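## Task

Put plate B83 in nest N1, plate B38 in nest N2 and plate B33 in nest N3. Each plate has to lie flat within its nest's locators with its well A1 at the nest corner labelled A1, and must stay there without the robot holding it. Finish with both grippers released and the arms moved away.

## Robot and tools

Setup. Two FANUC CRX arms, left_arm and right_arm, each carrying a Robotiq 140 mm two-finger gripper. Scene frame: origin on the table top between the arms, +z up, +x out over the table, left_arm on the +y side. The names left and right are not image sides. Bases: left_arm at (-0.008, +0.483, 0) m, quat_wxyz (+0.999, 0, 0, +0.033); right_arm at (+0.062, -0.417, 0) m, quat_wxyz (+0.997, 0, 0, -0.074). Nest OUT (empty, spare) lies between the arms; in front, seen from above and going clockwise, come N1, N2, N3 and RD. A fixed scanner beside RD reads a plate lying flat in RD with A1 at the A1 corner once nothing blocks its view. Well A1 is the plate's cut-off corner. Plate IDs are unknown until scanned, so plates may need shuffling via RD and OUT.

Gripper axes: fingers point along gripper +z, close along gripper y. end_effector_position is the pinch point between closed pads; fingertips extend about 33 mm past it when closed, 9 mm when fully open, and move about 24 mm further out while closing, so keep that clearance above surfaces.

execute_actions(actions): a list of action objects run in order, each with any of "rows", "steps", "until". An empty list just returns state and images. "rows": up to 15 rows, each used for one 1/30 s control step. Every row is one flat list of 18 numbers in [-1, 1] covering both arms, even if one arm is idle: left_arm dx, dy, dz, rx, ry, rz, gripper position, force_limit, speed, then the same nine for right_arm. dx..rz are an offset, not a pose: measured in that gripper's own axes from its measured pose at the start of the action (for a call's first action, the last pose reported in this scene). Each row is relative to that same start, not to the previous row. Scale: 1.0 = 0.6 m for dx, dy, dz and 180 degrees for the rotation vector rx, ry, rz. Gripper position is absolute: +1 fully open (140 mm), about -0.8 pads touching, -1 closes until blocked. force_limit: about 14 N at -1, 60 N at 0, 107 N at +1 (parts up to 40 mm wide). speed: gap change about 30 mm/s at -1, 140 at 0, 250 at +1. To keep a gripper unchanged, repeat its last three numbers; 0 is a real command. "steps": 1 to 450, at least the row count, default 15; after the last row the arms keep heading to the last row's target and grippers keep its command, so allow enough steps. "until": ends the action early when all conditions hold, on the scanner's "code" (e.g. "b38", "no_read") or "reads"; numbers need a comparison such as [">=", 2]; strings may use "=" or "!=". It does not halt the arms. Any bad value or name rejects the whole call.

Motion limits: each step the commanded pose is clipped to 70 mm and 16 degrees from the measured pose; damped IK favours position over orientation. Ramp offsets gradually (adding 0.01 per row is 6 mm per step, 0.18 m/s) so held plates don't shake loose. If a move is cut short, send the remainder next call rather than relying on drift. "pose unreachable" means the clearance check altered or blocked that arm's command; it then stops near where it is. If an arm is forced far from its target, both arms drop their targets.

Results: a state line per arm with end_effector_position (m) and end_effector_quat_wxyz in the scene frame (less accurate at long reach); "Hand target" lines showing the current goal pose; object_status (0 moving, 1 blocked while opening, 2 blocked while closing = holding, 3 reached position or pads met, thin items possibly still held); position_measured in counts (3 open, 230 pads met, nonlinear); flange force (noisy, includes held weight, "no reading" near singularities); scanner code (lower case or no_read, never wrong) and reads (count of no_read-to-ID changes); MOTOR HOT or fault lines; images from cam_high, cam_left_wrist, cam_right_wrist, each 896x504.

Gripping: send position -1 and confirm object_status 2. Stopped fingers hold until the position number changes by 0.01 or more. To squeeze harder while at 2, raise force_limit and switch position between -1 and -0.98.

zoom_image(camera, region): camera is cam_high, cam_left_wrist or cam_right_wrist; region [x0, y0, x1, y1] pixels from the top-left, at most 504 by 504. read_manual(section) only returns licence text ("licences"). finished_scene(scene): ends scene 1 or 2 permanently after the last command is held and reports success; call it only when the layout is correct and stable.

Joint ranges (rad): waist ±3.491, shoulder ±3.140, elbow -1.187 to 4.328, forearm roll ±3.316, wrist pitch ±3.140, wrist roll ±3.927. Load limits: 152 N m for waist, shoulder, elbow; 38 N m for the three wrist joints, held weight included. Reaching a load limit, or 150 N outside force anywhere on the arm, tool or load, stops that arm for 10 s and skips the rest of the call. Long holding heats motors; overheating brakes the arm.

Avoid: knocking or placing anything off the table (ends the scene), arms colliding or pressing each other, drops, slams, hard pushes, jerky starts. Brief random tugs on held parts or nudges to loose items may occur, so recheck positions. The simulation continues while you think, holding the last command. Faster, smoother robot motion is better. Park the unused arm out of the way.

Each tool is called after "Call:" as name(argument=value, ...) on one line, values as JSON.

## Session

Call:
execute_actions(actions=[])

Scene clock: 0.00 s.
left_arm: end_effector_position=(+0.4771, -0.0655, +0.3269) position_measured=3 object_status=3 end_effector_quat_wxyz=(+0.189, -0.248, +0.924, -0.224) | right_arm: end_effector_position=(+0.1061, -0.8023, +0.3035) position_measured=3 object_status=3 end_effector_quat_wxyz=(-0.092, +0.841, +0.533, +0.000)
Joint positions: left_arm=[-0.758  0.238  0.344 -0.052 -1.085 -0.345] | right_arm=[-0.95   0.005  0.137  0.017 -1.887 -2.481]
Joint velocities: left_arm=[ 0.    -0.    -0.     0.     0.     0.001] | right_arm=[ 0.     0.     0.001 -0.001  0.001 -0.   ]
Flange force (N, the push that the arm receives, along the gripper's own x y z axes): no reading
Hand target (left_arm): +0.477, -0.066, +0.327; +0.189, -0.248, +0.924, -0.224
Hand target (right_arm): +0.106, -0.802, +0.304; -0.092, +0.841, +0.533, +0.000
scanner: code=no_read reads=0

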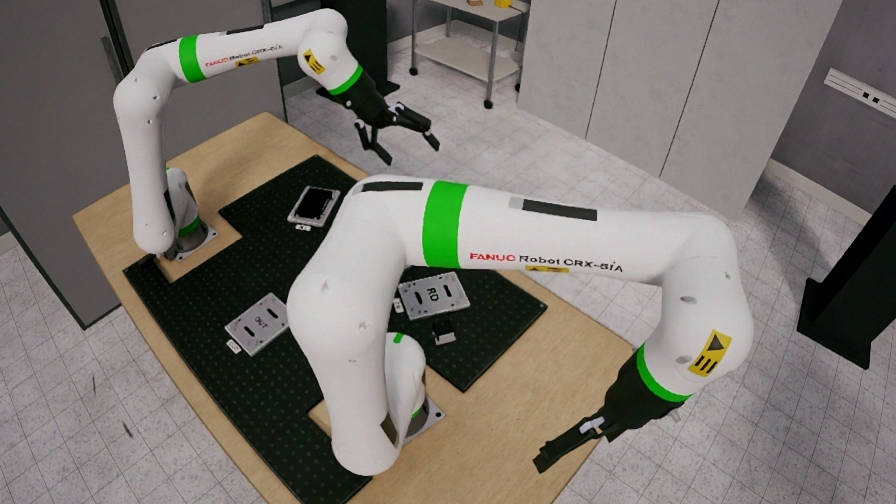

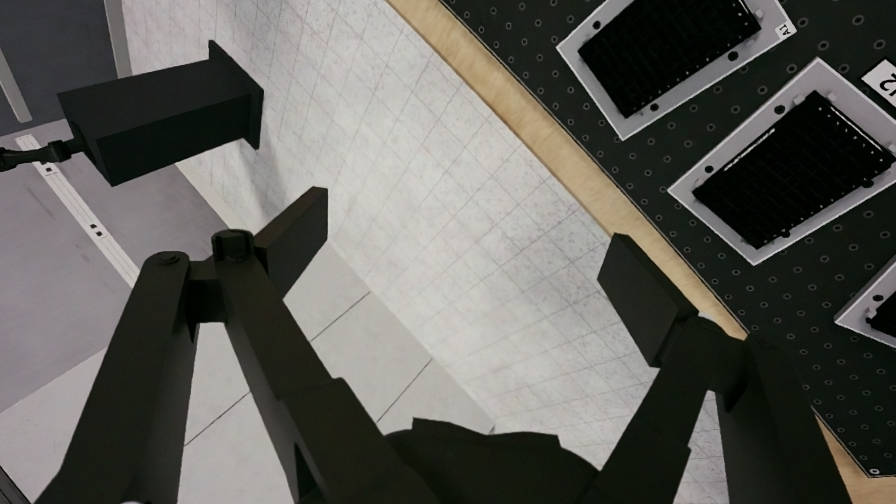

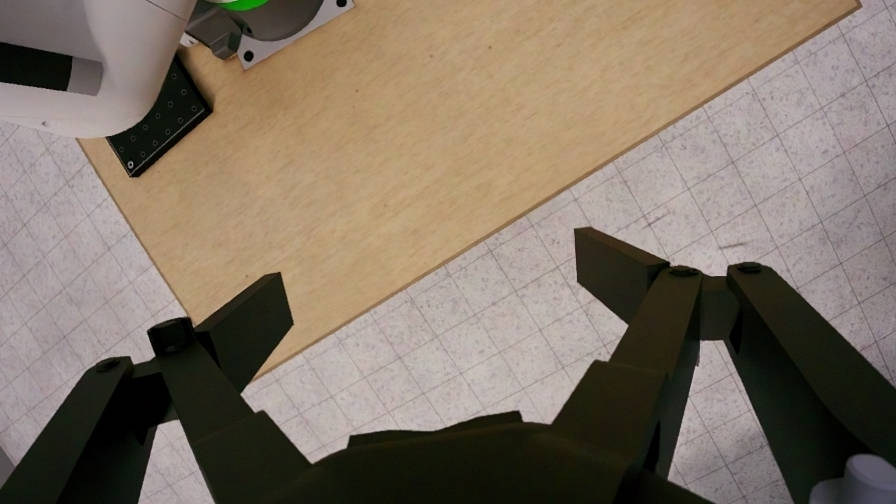

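Call:
zoom_image(camera="cam_left_wrist", region=[540, 0, 896, 340])

Call:
zoom_image(camera="cam_high", region=[200, 150, 560, 400])

Region (540, 0, 896, 340) of cam_left_wrist's 896x504 image, scaled by 1.416, with more detail than that image has; it fills the top 481 rows of this view, and the rest is white.

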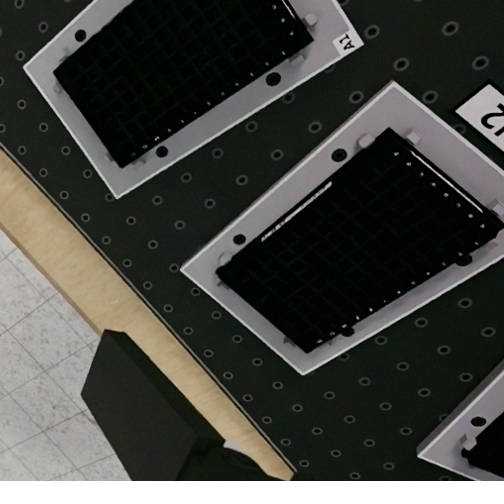

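Region (200, 150, 560, 400) of cam_high's 896x504 image, scaled by 1.400, with more detail than that image has; it fills the top 350 rows of this view, and the rest is white.

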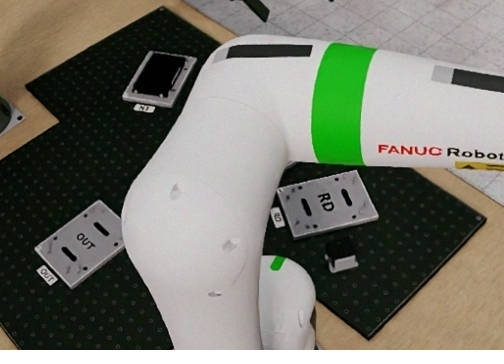

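Call:
execute_actions(actions=[{"rows":[[0.038,0.166,-0.26,-0.146,0.1235,0.162,1,0,0,0,0,0,0,0,0,1,0,0]],"steps":50}])

Scene clock: 18.53 s.
left_arm: end_effector_position=(+0.3499, +0.0492, +0.4002) position_measured=3 object_status=3 end_effector_quat_wxyz=(-0.000, +0.001, +1.000, -0.001) | right_arm: end_effector_position=(+0.1061, -0.8023, +0.3035) position_measured=3 object_status=3 end_effector_quat_wxyz=(-0.092, +0.841, +0.533, +0.000)
Joint positions: left_arm=[-0.713  0.414  0.887  0.002 -2.044 -0.925] | right_arm=[-0.95   0.005  0.137  0.017 -1.887 -2.481]
Joint velocities: left_arm=[-0.    -0.    -0.     0.    -0.    -0.001] | right_arm=[-0.    -0.001  0.     0.001 -0.    -0.   ]
Flange force (N, the push that the arm receives, along the gripper's own x y z axes): left_arm=[10.4 9.3 11.3] | right_arm=[4.9 -5.5 6.9]
Hand target (left_arm): +0.350, +0.049, +0.400; -0.000, +0.001, +1.000, -0.001
Hand target (right_arm): +0.106, -0.802, +0.304; -0.092, +0.841, +0.533, +0.000
Off the commanded pose (left_arm): 0.000 m, 0 deg.
Off the commanded pose (right_arm): 0.000 m, 0 deg.
scanner: code=no_read reads=0

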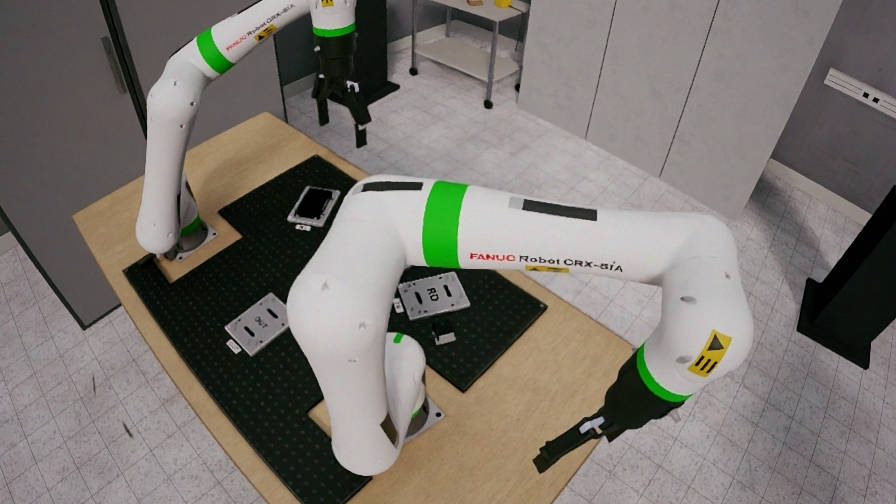

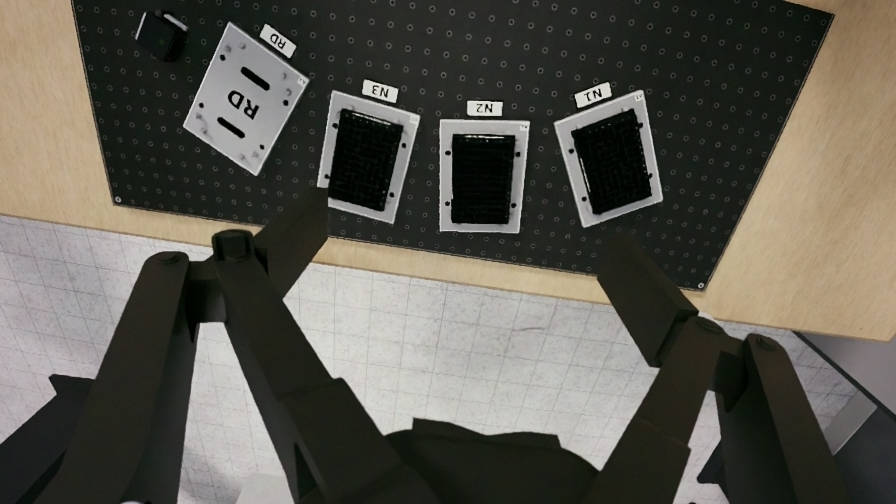

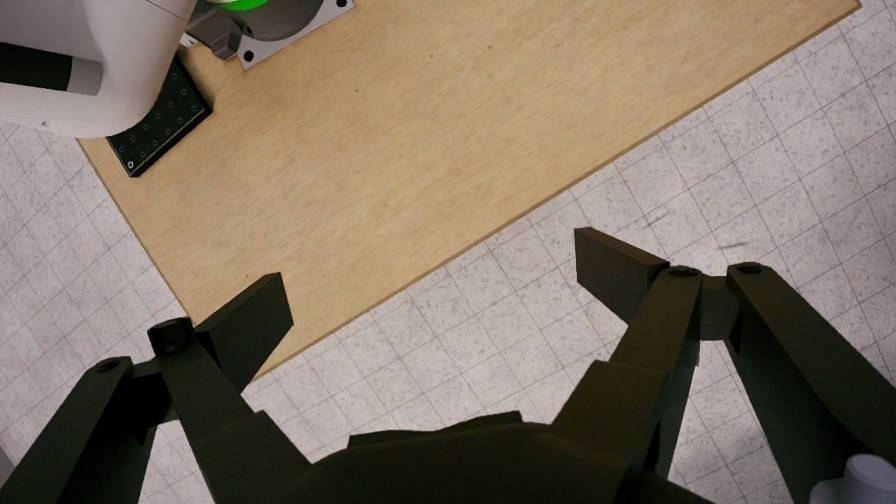

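Call:
zoom_image(camera="cam_left_wrist", region=[430, 70, 680, 250])

Call:
zoom_image(camera="cam_left_wrist", region=[130, 0, 430, 240])

Region (430, 70, 680, 250) of cam_left_wrist's 896x504 image, scaled by 2.016, with more detail than that image has; it fills the top 363 rows of this view, and the rest is white.

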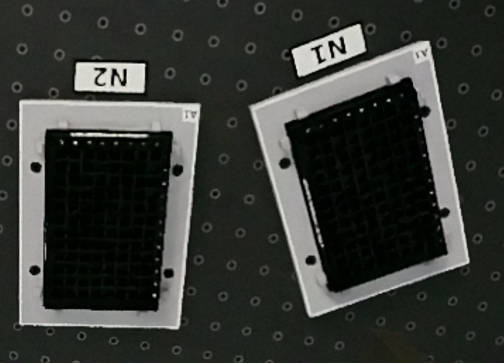

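Region (130, 0, 430, 240) of cam_left_wrist's 896x504 image, scaled by 1.680, with more detail than that image has; it fills the top 403 rows of this view, and the rest is white.

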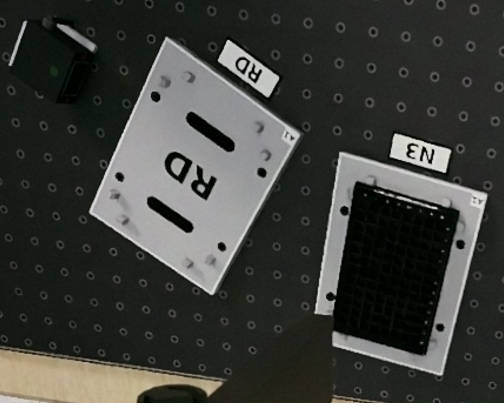

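Call:
execute_actions(actions=[{"rows":[[0.217,0.067,0.48,0,-0.25,0,1,0,0,0,0,0,0,0,0,1,0,0]],"steps":60}])

Scene clock: 39.30 s.
left_arm: end_effector_position=(+0.2188, +0.0897, +0.1119) position_measured=3 object_status=3 end_effector_quat_wxyz=(+0.382, +0.001, +0.924, +0.001) | right_arm: end_effector_position=(+0.1061, -0.8023, +0.3035) position_measured=3 object_status=3 end_effector_quat_wxyz=(-0.092, +0.841, +0.533, +0.000)
Joint positions: left_arm=[-1.476  0.023 -0.308 -0.833 -1.228  0.128] | right_arm=[-0.95   0.005  0.137  0.017 -1.887 -2.481]
Joint velocities: left_arm=[-0.    -0.     0.     0.     0.001  0.002] | right_arm=[ 0.     0.     0.002 -0.001  0.002 -0.   ]
Flange force (N, the push that the arm receives, along the gripper's own x y z axes): left_arm=[0.5 4.4 1.2] | right_arm=[5.1 -5.5 5.9]
Hand target (left_arm): +0.219, +0.090, +0.112; +0.382, +0.001, +0.924, +0.001
Hand target (right_arm): +0.106, -0.802, +0.304; -0.092, +0.841, +0.533, +0.000
Off the commanded pose (left_arm): 0.001 m, 0 deg.
Off the commanded pose (right_arm): 0.000 m, 0 deg.
scanner: code=no_read reads=0

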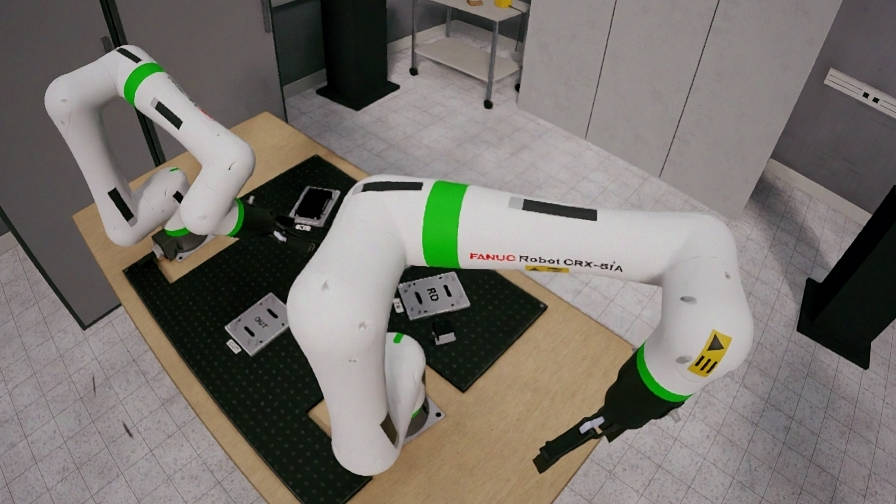

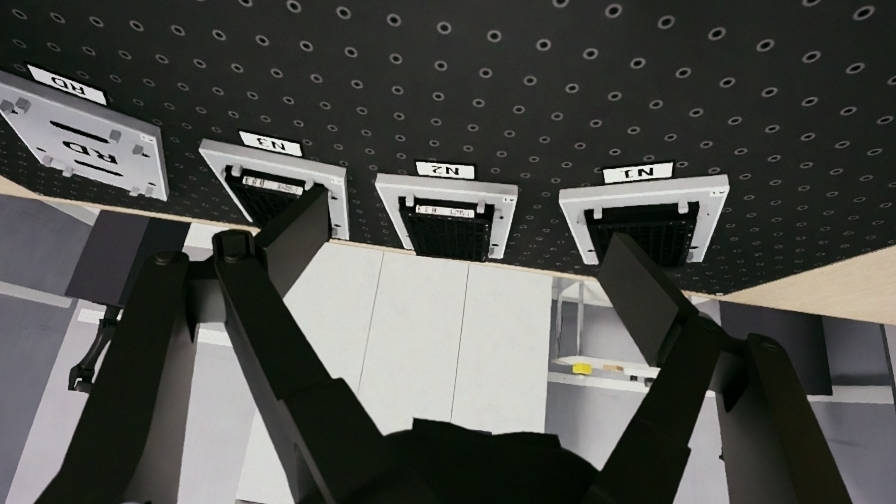

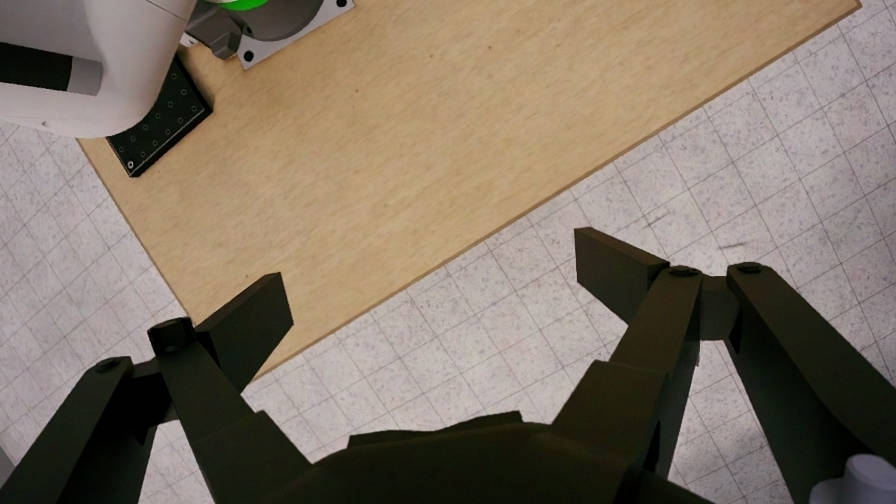

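Call:
zoom_image(camera="cam_left_wrist", region=[390, 185, 510, 245])

Call:
zoom_image(camera="cam_left_wrist", region=[215, 155, 335, 215])

Region (390, 185, 510, 245) of cam_left_wrist's 896x504 image, scaled by 4.200, with more detail than that image has.

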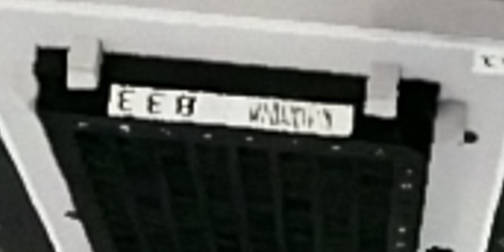

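Region (215, 155, 335, 215) of cam_left_wrist's 896x504 image, scaled by 4.200, with more detail than that image has.

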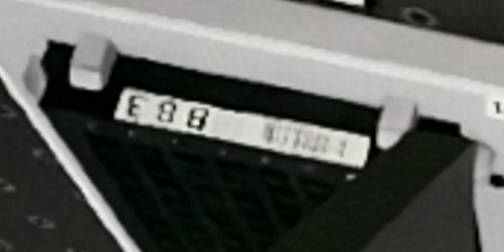

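Call:
execute_actions(actions=[{"rows":[[-0.247,0.3,0.012,0,0.25,0,1,0,0,0.588,0.265,0.017,0.035,0.285,-0.147,1,0,0]],"steps":60},{"rows":[[0,0,0,0,0,-0.128,1,0,0,0.032,0,0.655,0,0,0,1,0,0]],"steps":50}])

Scene clock: 71.93 s.
left_arm: end_effector_position=(+0.3296, +0.2695, +0.2122) position_measured=3 object_status=3 end_effector_quat_wxyz=(-0.001, -0.199, +0.980, -0.001) | right_arm: end_effector_position=(+0.3983, -0.1987, +0.1236) position_measured=3 object_status=3 end_effector_quat_wxyz=(-0.354, +0.614, +0.611, +0.352)
Joint positions: left_arm=[-0.297 -0.126 -0.18   0.002 -1.517 -0.939] | right_arm=[ 0.07   0.019 -0.441 -1.063 -1.409 -2.708]
Joint velocities: left_arm=[ 0.     0.001 -0.    -0.     0.001 -0.001] | right_arm=[-0.001 -0.    -0.001 -0.001  0.001 -0.   ]
Flange force (N, the push that the arm receives, along the gripper's own x y z axes): left_arm=[1.4 0.2 1.8] | right_arm=[1.8 -6.0 -0.6]
Flange force at the end of the 1st action (N, along the gripper's axes at the end of the call): left_arm=[3.2 1.6 1.8] | right_arm=[1.8 -4.9 5.0]
Hand target (left_arm): +0.330, +0.269, +0.212; -0.001, -0.199, +0.980, -0.001
Hand target (right_arm): +0.398, -0.199, +0.124; -0.354, +0.614, +0.611, +0.352
Off the commanded pose (left_arm): 0.000 m, 0 deg.
Off the commanded pose (right_arm): 0.001 m, 0 deg.
scanner: code=no_read reads=0

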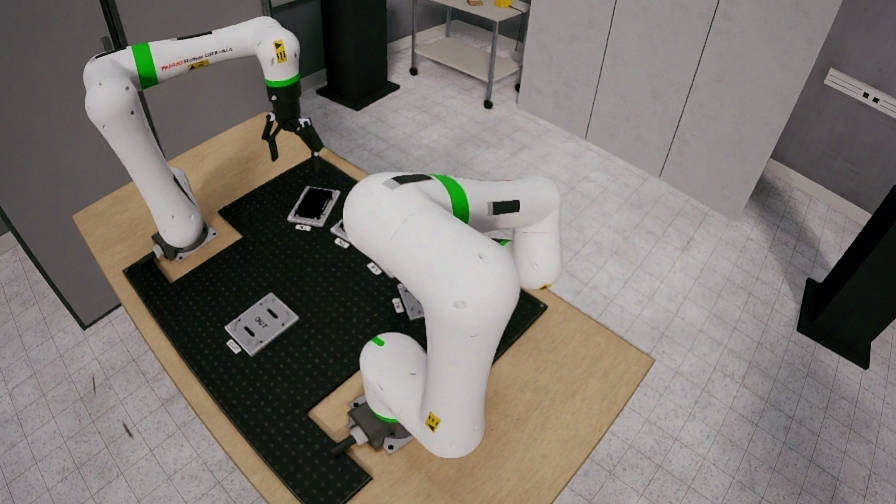

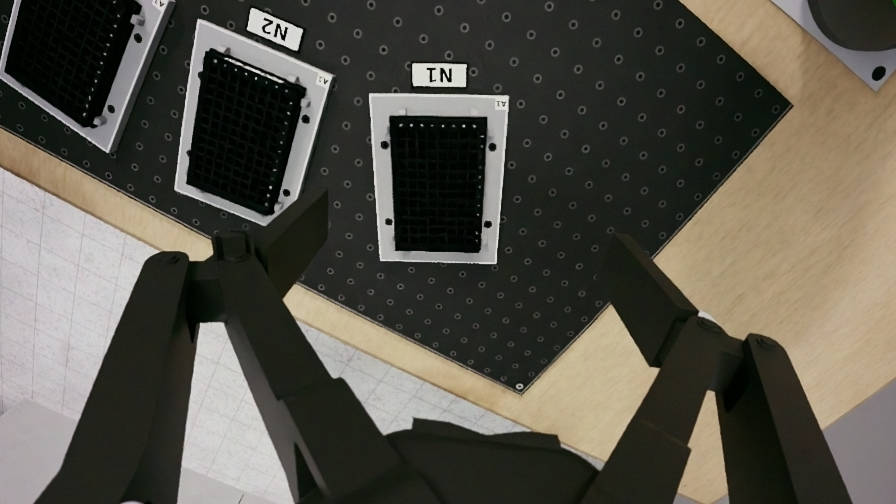

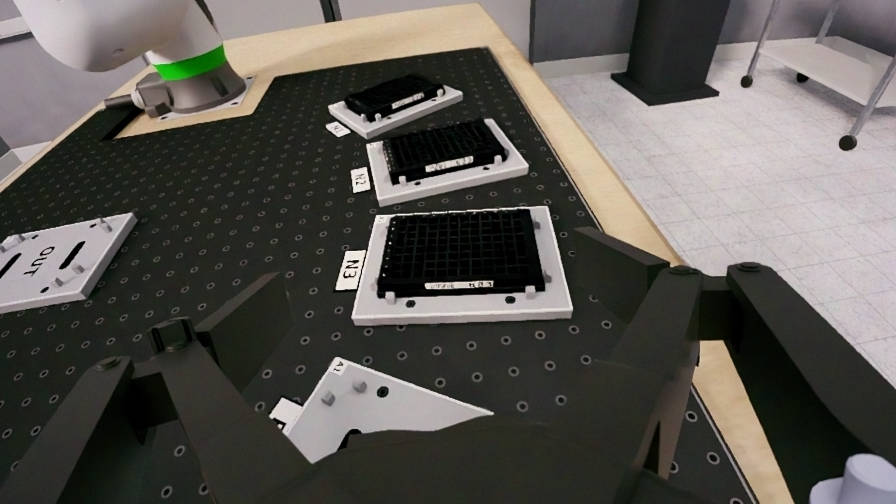

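Call:
zoom_image(camera="cam_right_wrist", region=[370, 70, 510, 190])

Call:
zoom_image(camera="cam_right_wrist", region=[370, 200, 560, 310])

Region (370, 70, 510, 190) of cam_right_wrist's 896x504 image, scaled by 3.600, with more detail than that image has; it fills the top 432 rows of this view, and the rest is white.

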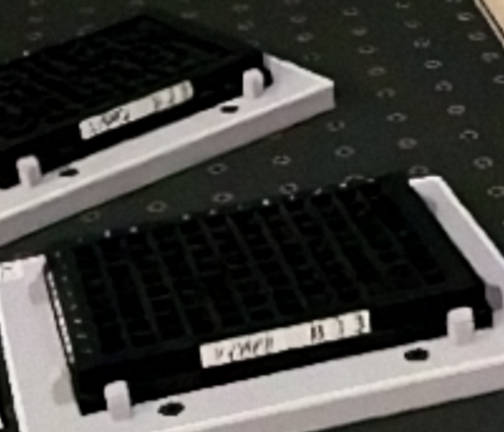

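Region (370, 200, 560, 310) of cam_right_wrist's 896x504 image, scaled by 2.653, with more detail than that image has; it fills the top 292 rows of this view, and the rest is white.

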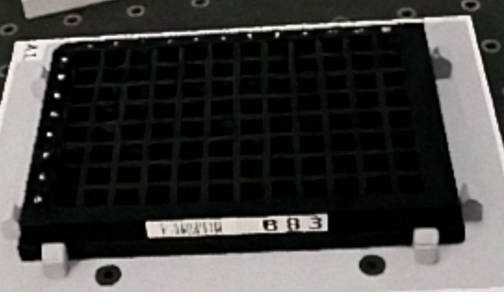

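Call:
execute_actions(actions=[{"rows":[[-0.05,-0.055,0.185,0,0,-0.044,1,0,0,0.108,0,0.188,0,-0.333,0,1,0,0]],"steps":45},{"rows":[[0,0,0,0,0,0,1,0,0,0,0,0.03,0,0,-0.472,1,0,0]],"steps":45}])

Scene clock: 96.40 s.
left_arm: end_effector_position=(+0.3700, +0.2508, +0.1011) position_measured=3 object_status=3 end_effector_quat_wxyz=(-0.001, -0.267, +0.964, -0.001) | right_arm: end_effector_position=(+0.3961, -0.0666, +0.1051) position_measured=3 object_status=3 end_effector_quat_wxyz=(-0.053, -0.028, +0.997, +0.048)
Joint positions: left_arm=[-0.318  0.041 -0.284  0.002 -1.246 -0.78 ] | right_arm=[ 1.119  0.154 -0.114 -0.148 -1.29  -2.446]
Joint velocities: left_arm=[-0.     0.001 -0.     0.     0.    -0.001] | right_arm=[-0.001  0.     0.001  0.001 -0.     0.   ]
Flange force (N, the push that the arm receives, along the gripper's own x y z axes): left_arm=[4.4 5.6 1.9] | right_arm=[4.7 -3.7 1.1]
Flange force at the end of the 1st action (N, along the gripper's axes at the end of the call): left_arm=[4.2 9.1 1.3] | right_arm=[3.8 -5.1 1.8]
Hand target (left_arm): +0.370, +0.251, +0.101; -0.001, -0.267, +0.964, -0.001
Hand target (right_arm): +0.396, -0.067, +0.105; -0.053, -0.028, +0.997, +0.048
Off the commanded pose (left_arm): 0.000 m, 0 deg.
Off the commanded pose (right_arm): 0.000 m, 0 deg.
scanner: code=no_read reads=0

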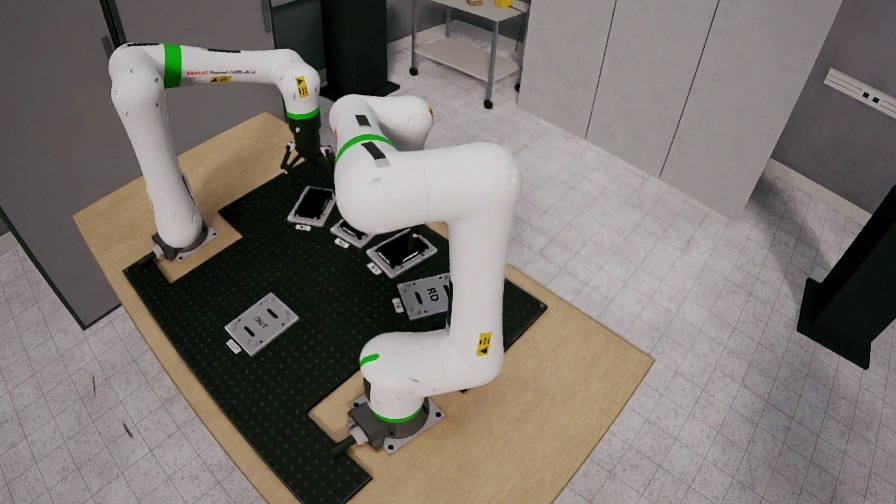

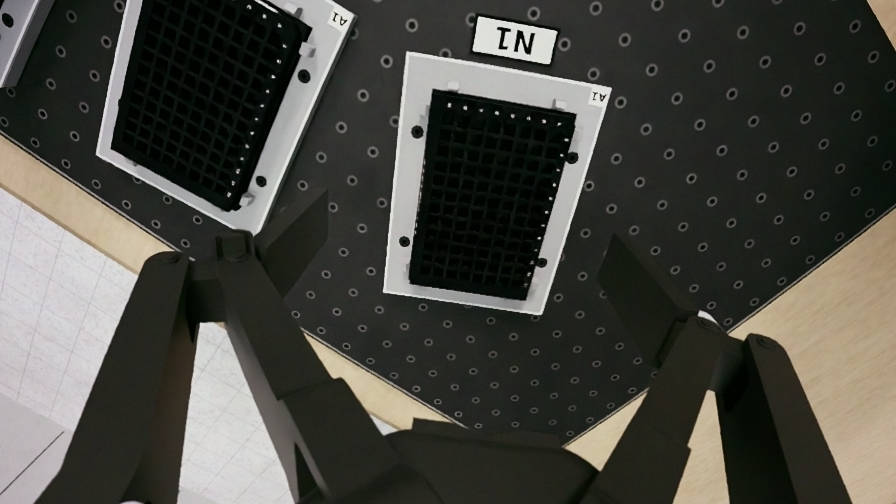

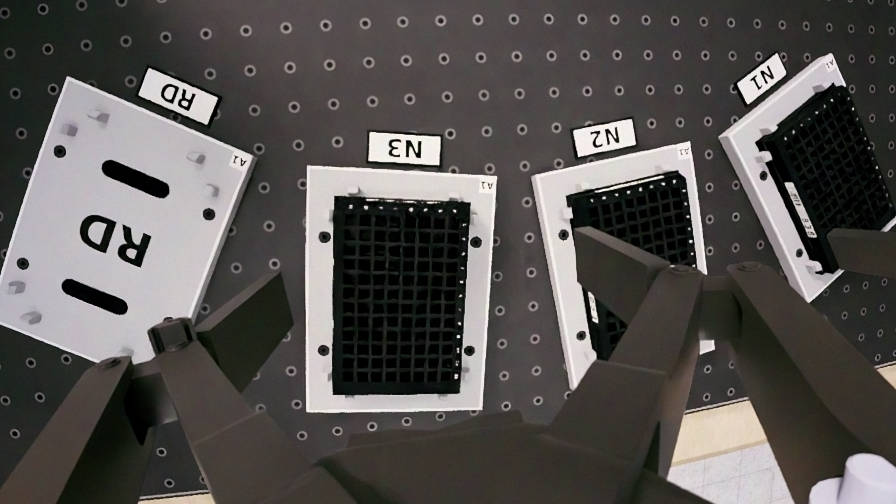

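Call:
execute_actions(actions=[{"rows":[[0,0.012,0.065,0,0,0,0.55,0,0,0,-0.01,0.05,0.0279,-0.0361,0.0678,0.55,0,0]],"steps":30}])

Scene clock: 106.43 s.
left_arm: end_effector_position=(+0.3663, +0.2570, +0.0621) position_measured=59 object_status=3 end_effector_quat_wxyz=(-0.001, -0.267, +0.964, -0.001) | right_arm: end_effector_position=(+0.3931, -0.0698, +0.0748) position_measured=59 object_status=3 end_effector_quat_wxyz=(+0.000, +0.079, +0.997, +0.001)
Joint positions: left_arm=[-0.306  0.061 -0.36   0.003 -1.149 -0.792] | right_arm=[ 1.232  0.152 -0.226 -0.    -1.191 -2.812]
Joint velocities: left_arm=[-0.     0.001  0.001 -0.    -0.     0.001] | right_arm=[ 0.     0.001 -0.002 -0.001  0.     0.   ]
Flange force (N, the push that the arm receives, along the gripper's own x y z axes): left_arm=[3.3 3.3 0.4] | right_arm=[0.9 -6.3 -0.4]
Hand target (left_arm): +0.366, +0.257, +0.062; -0.001, -0.267, +0.964, -0.001
Hand target (right_arm): +0.393, -0.070, +0.075; +0.000, +0.079, +0.997, +0.001
Off the commanded pose (left_arm): 0.000 m, 0 deg.
Off the commanded pose (right_arm): 0.000 m, 0 deg.
scanner: code=no_read reads=0

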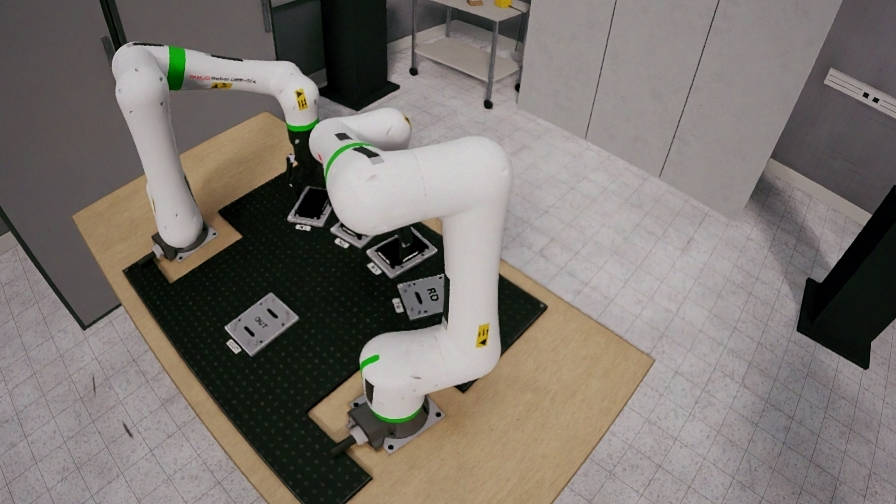

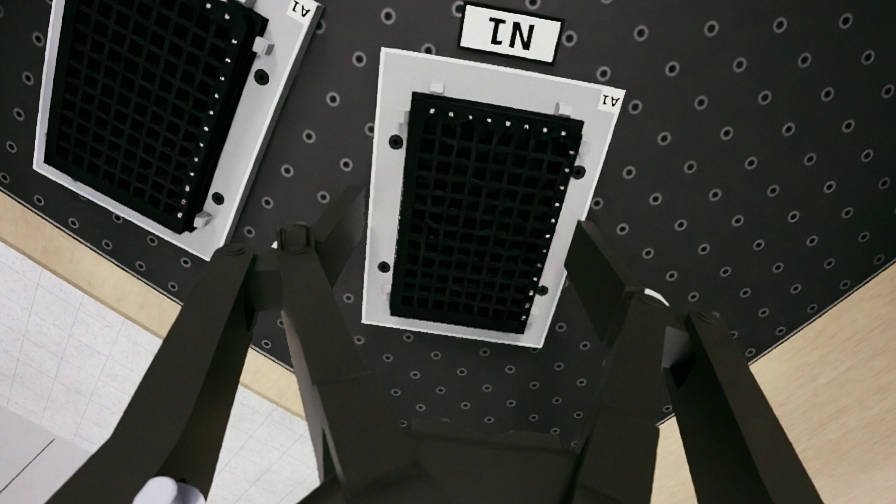

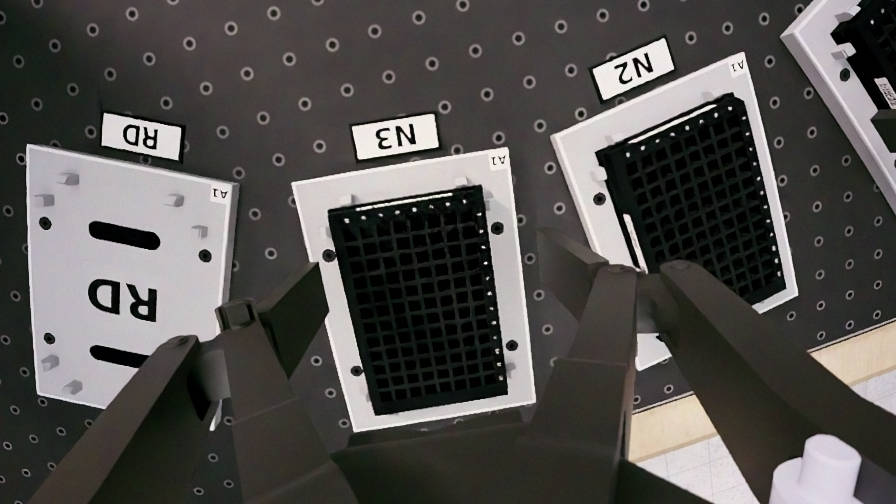

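Call:
execute_actions(actions=[{"rows":[[0,0.01,0,0,0,0,0.55,0,0,-0.01,-0.005,0,0,0,0,0.55,0,0],[0,0.01,0,0,0,0,0.55,0,0,-0.02,-0.01,0,0,0,0,0.55,0,0],[0,0.01,0.0,0,0,0,0.55,0,0,-0.03,-0.014,0,0,0,0,0.55,0,0],[0,0.01,0.0,0,0,0,0.55,0,0,-0.03,-0.014,0,0,0,0,0.55,0,0],[0,0.01,0.0,0,0,0,0.55,0,0,-0.03,-0.014,0,0,0,0,0.55,0,0],[0,0.01,0.01,0,0,0,0.55,0,0,-0.03,-0.014,0.01,0,0,0,0.55,0,0],[0,0.01,0.02,0,0,0,0.55,0,0,-0.03,-0.014,0.03,0,0,0,0.55,0,0]],"steps":25}])

Scene clock: 120.30 s.
left_arm: end_effector_position=(+0.3632, +0.2622, +0.0501) position_measured=59 object_status=3 end_effector_quat_wxyz=(-0.001, -0.267, +0.964, -0.001) | right_arm: end_effector_position=(+0.4096, -0.0809, +0.0568) position_measured=59 object_status=3 end_effector_quat_wxyz=(+0.000, +0.079, +0.997, +0.001)
Joint positions: left_arm=[-0.296  0.061 -0.391  0.003 -1.119 -0.802] | right_arm=[ 1.189  0.179 -0.241 -0.    -1.15  -2.769]
Joint velocities: left_arm=[-0.    -0.001 -0.     0.     0.     0.002] | right_arm=[-0.001  0.    -0.002  0.002  0.001 -0.   ]
Flange force (N, the push that the arm receives, along the gripper's own x y z axes): left_arm=[3.9 1.9 -0.2] | right_arm=[3.5 -5.8 1.4]
Hand target (left_arm): +0.363, +0.262, +0.050; -0.001, -0.267, +0.964, -0.001
Hand target (right_arm): +0.410, -0.081, +0.057; +0.000, +0.079, +0.997, +0.001
Off the commanded pose (left_arm): 0.000 m, 0 deg.
Off the commanded pose (right_arm): 0.000 m, 0 deg.
scanner: code=no_read reads=0

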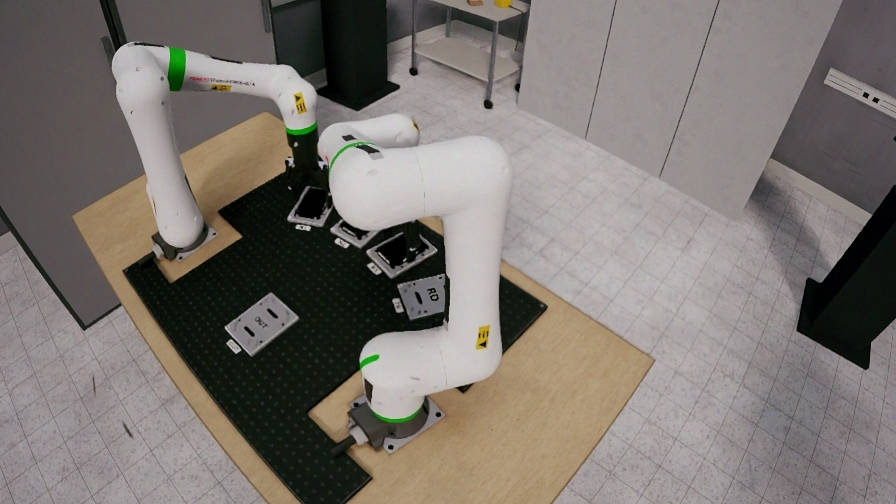

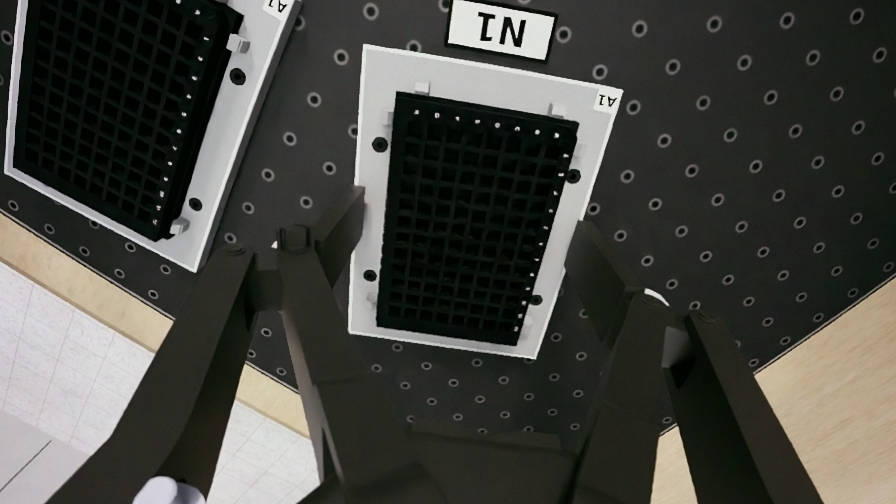

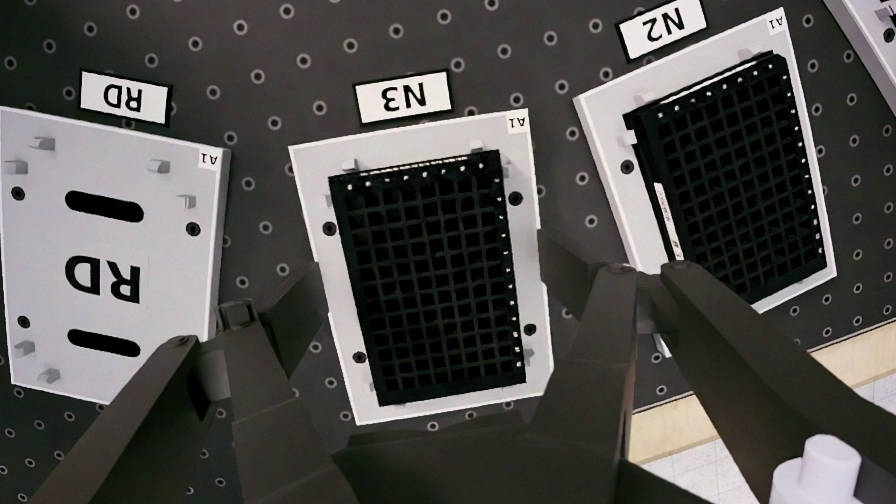

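Call:
execute_actions(actions=[{"rows":[[0,0,0.003,0,0,0,0.4,0,0,0,0,0.014,0,0,0,0.4,0,0]],"steps":12},{"rows":[[0,0,0.0033,0,0,0,0.4,0,0,0,0,0.0033,0,0,0,0.4,0,0]],"steps":8},{"rows":[[0,0,0.0033,0,0,0,0.4,0,0,0,0,0.0033,0,0,0,0.4,0,0]],"steps":8},{"rows":[[0,0,0.0033,0,0,0,0.4,0,0,0,0,0.0033,0,0,0,0.4,0,0]],"steps":8},{"rows":[[0,0,0.0033,0,0,0,0.4,0,0,0,0,0.0033,0,0,0,0.4,0,0]],"steps":8}])

Scene clock: 137.13 s.
left_arm: end_effector_position=(+0.3631, +0.2620, +0.0471) position_measured=78 object_status=3 end_effector_quat_wxyz=(-0.001, -0.267, +0.964, -0.001) | right_arm: end_effector_position=(+0.4097, -0.0810, +0.0465) position_measured=78 object_status=3 end_effector_quat_wxyz=(+0.001, +0.078, +0.997, +0.001)
Joint positions: left_arm=[-0.296  0.064 -0.396  0.003 -1.111 -0.802] | right_arm=[ 1.189  0.189 -0.256  0.    -1.124 -2.769]
Joint velocities: left_arm=[ 0.     0.001  0.    -0.    -0.    -0.002] | right_arm=[ 0.     0.001 -0.     0.001  0.    -0.   ]
Flange force (N, the push that the arm receives, along the gripper's own x y z axes): left_arm=[-2.5 7.4 -28.8] | right_arm=[9.1 -5.8 -23.6]
Flange force at the end of the 1st action (N, along the gripper's axes at the end of the call): left_arm=[3.8 4.8 0.3] | right_arm=[2.0 -3.2 -1.1]
Flange force at the end of the 2nd action (N, along the gripper's axes at the end of the call): left_arm=[5.6 19.0 -92.6] | right_arm=[9.4 -11.4 -22.3]
Hand target (left_arm): +0.363, +0.262, +0.047; -0.001, -0.267, +0.964, -0.001
Hand target (right_arm): +0.410, -0.081, +0.046; +0.001, +0.078, +0.997, +0.001
Off the commanded pose (left_arm): 0.003 m, 0 deg.
Off the commanded pose (right_arm): 0.002 m, 0 deg.
FORCE FAULT: contact force on the left arm reached its limit, and that arm stopped for 10 seconds. FORCE FAULT: contact force on the right arm reached its limit, and that arm stopped for 10 seconds. On each arm, the contact can be on any part of the arm, not only on its tool. Those arms' remaining commands of this call were not run. Those arms hold still and accept commands again. Move each arm away from its contact; if what an arm grips holds it there, let go first. An arm that pushes or pulls that hard again can be faulted again.
scanner: code=no_read reads=0

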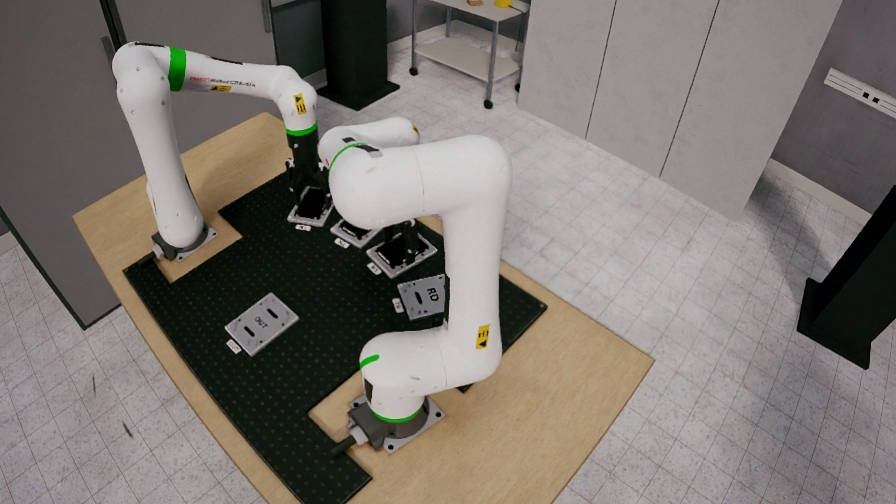

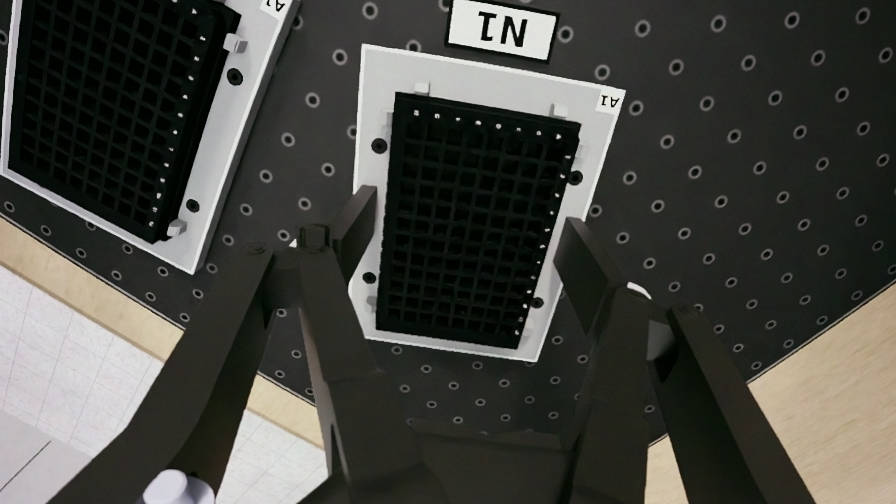

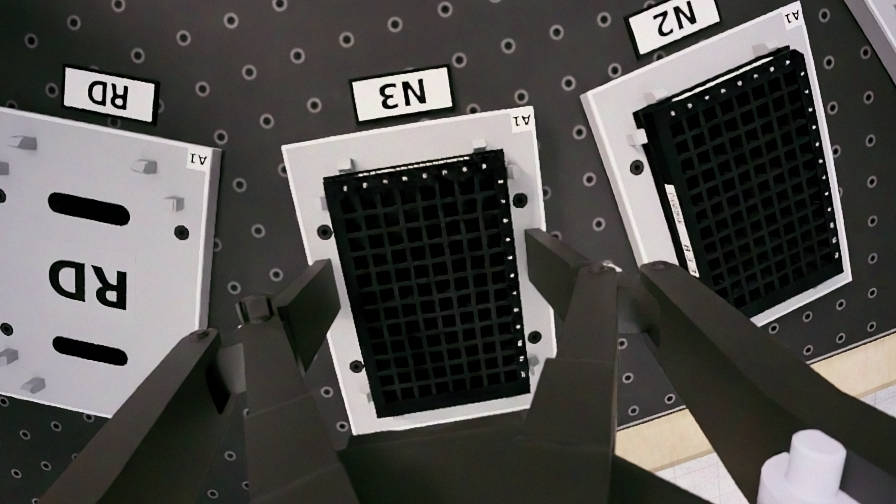

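Call:
zoom_image(camera="cam_left_wrist", region=[340, 80, 620, 360])

Call:
zoom_image(camera="cam_right_wrist", region=[290, 140, 570, 420])

Region (340, 80, 620, 360) of cam_left_wrist's 896x504 image, scaled by 1.800, with more detail than that image has.

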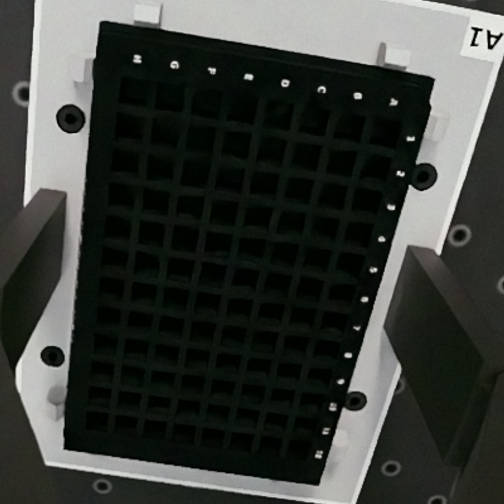

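Region (290, 140, 570, 420) of cam_right_wrist's 896x504 image, scaled by 1.800, with more detail than that image has.

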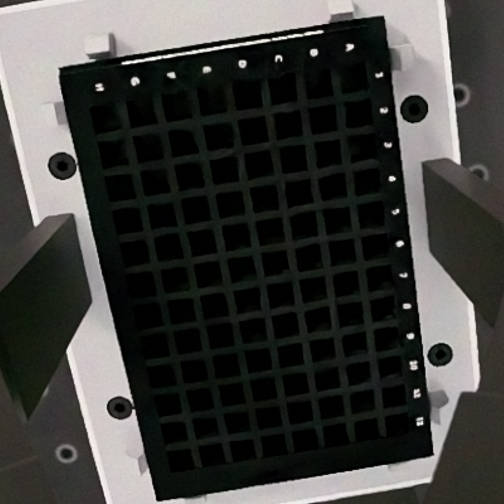

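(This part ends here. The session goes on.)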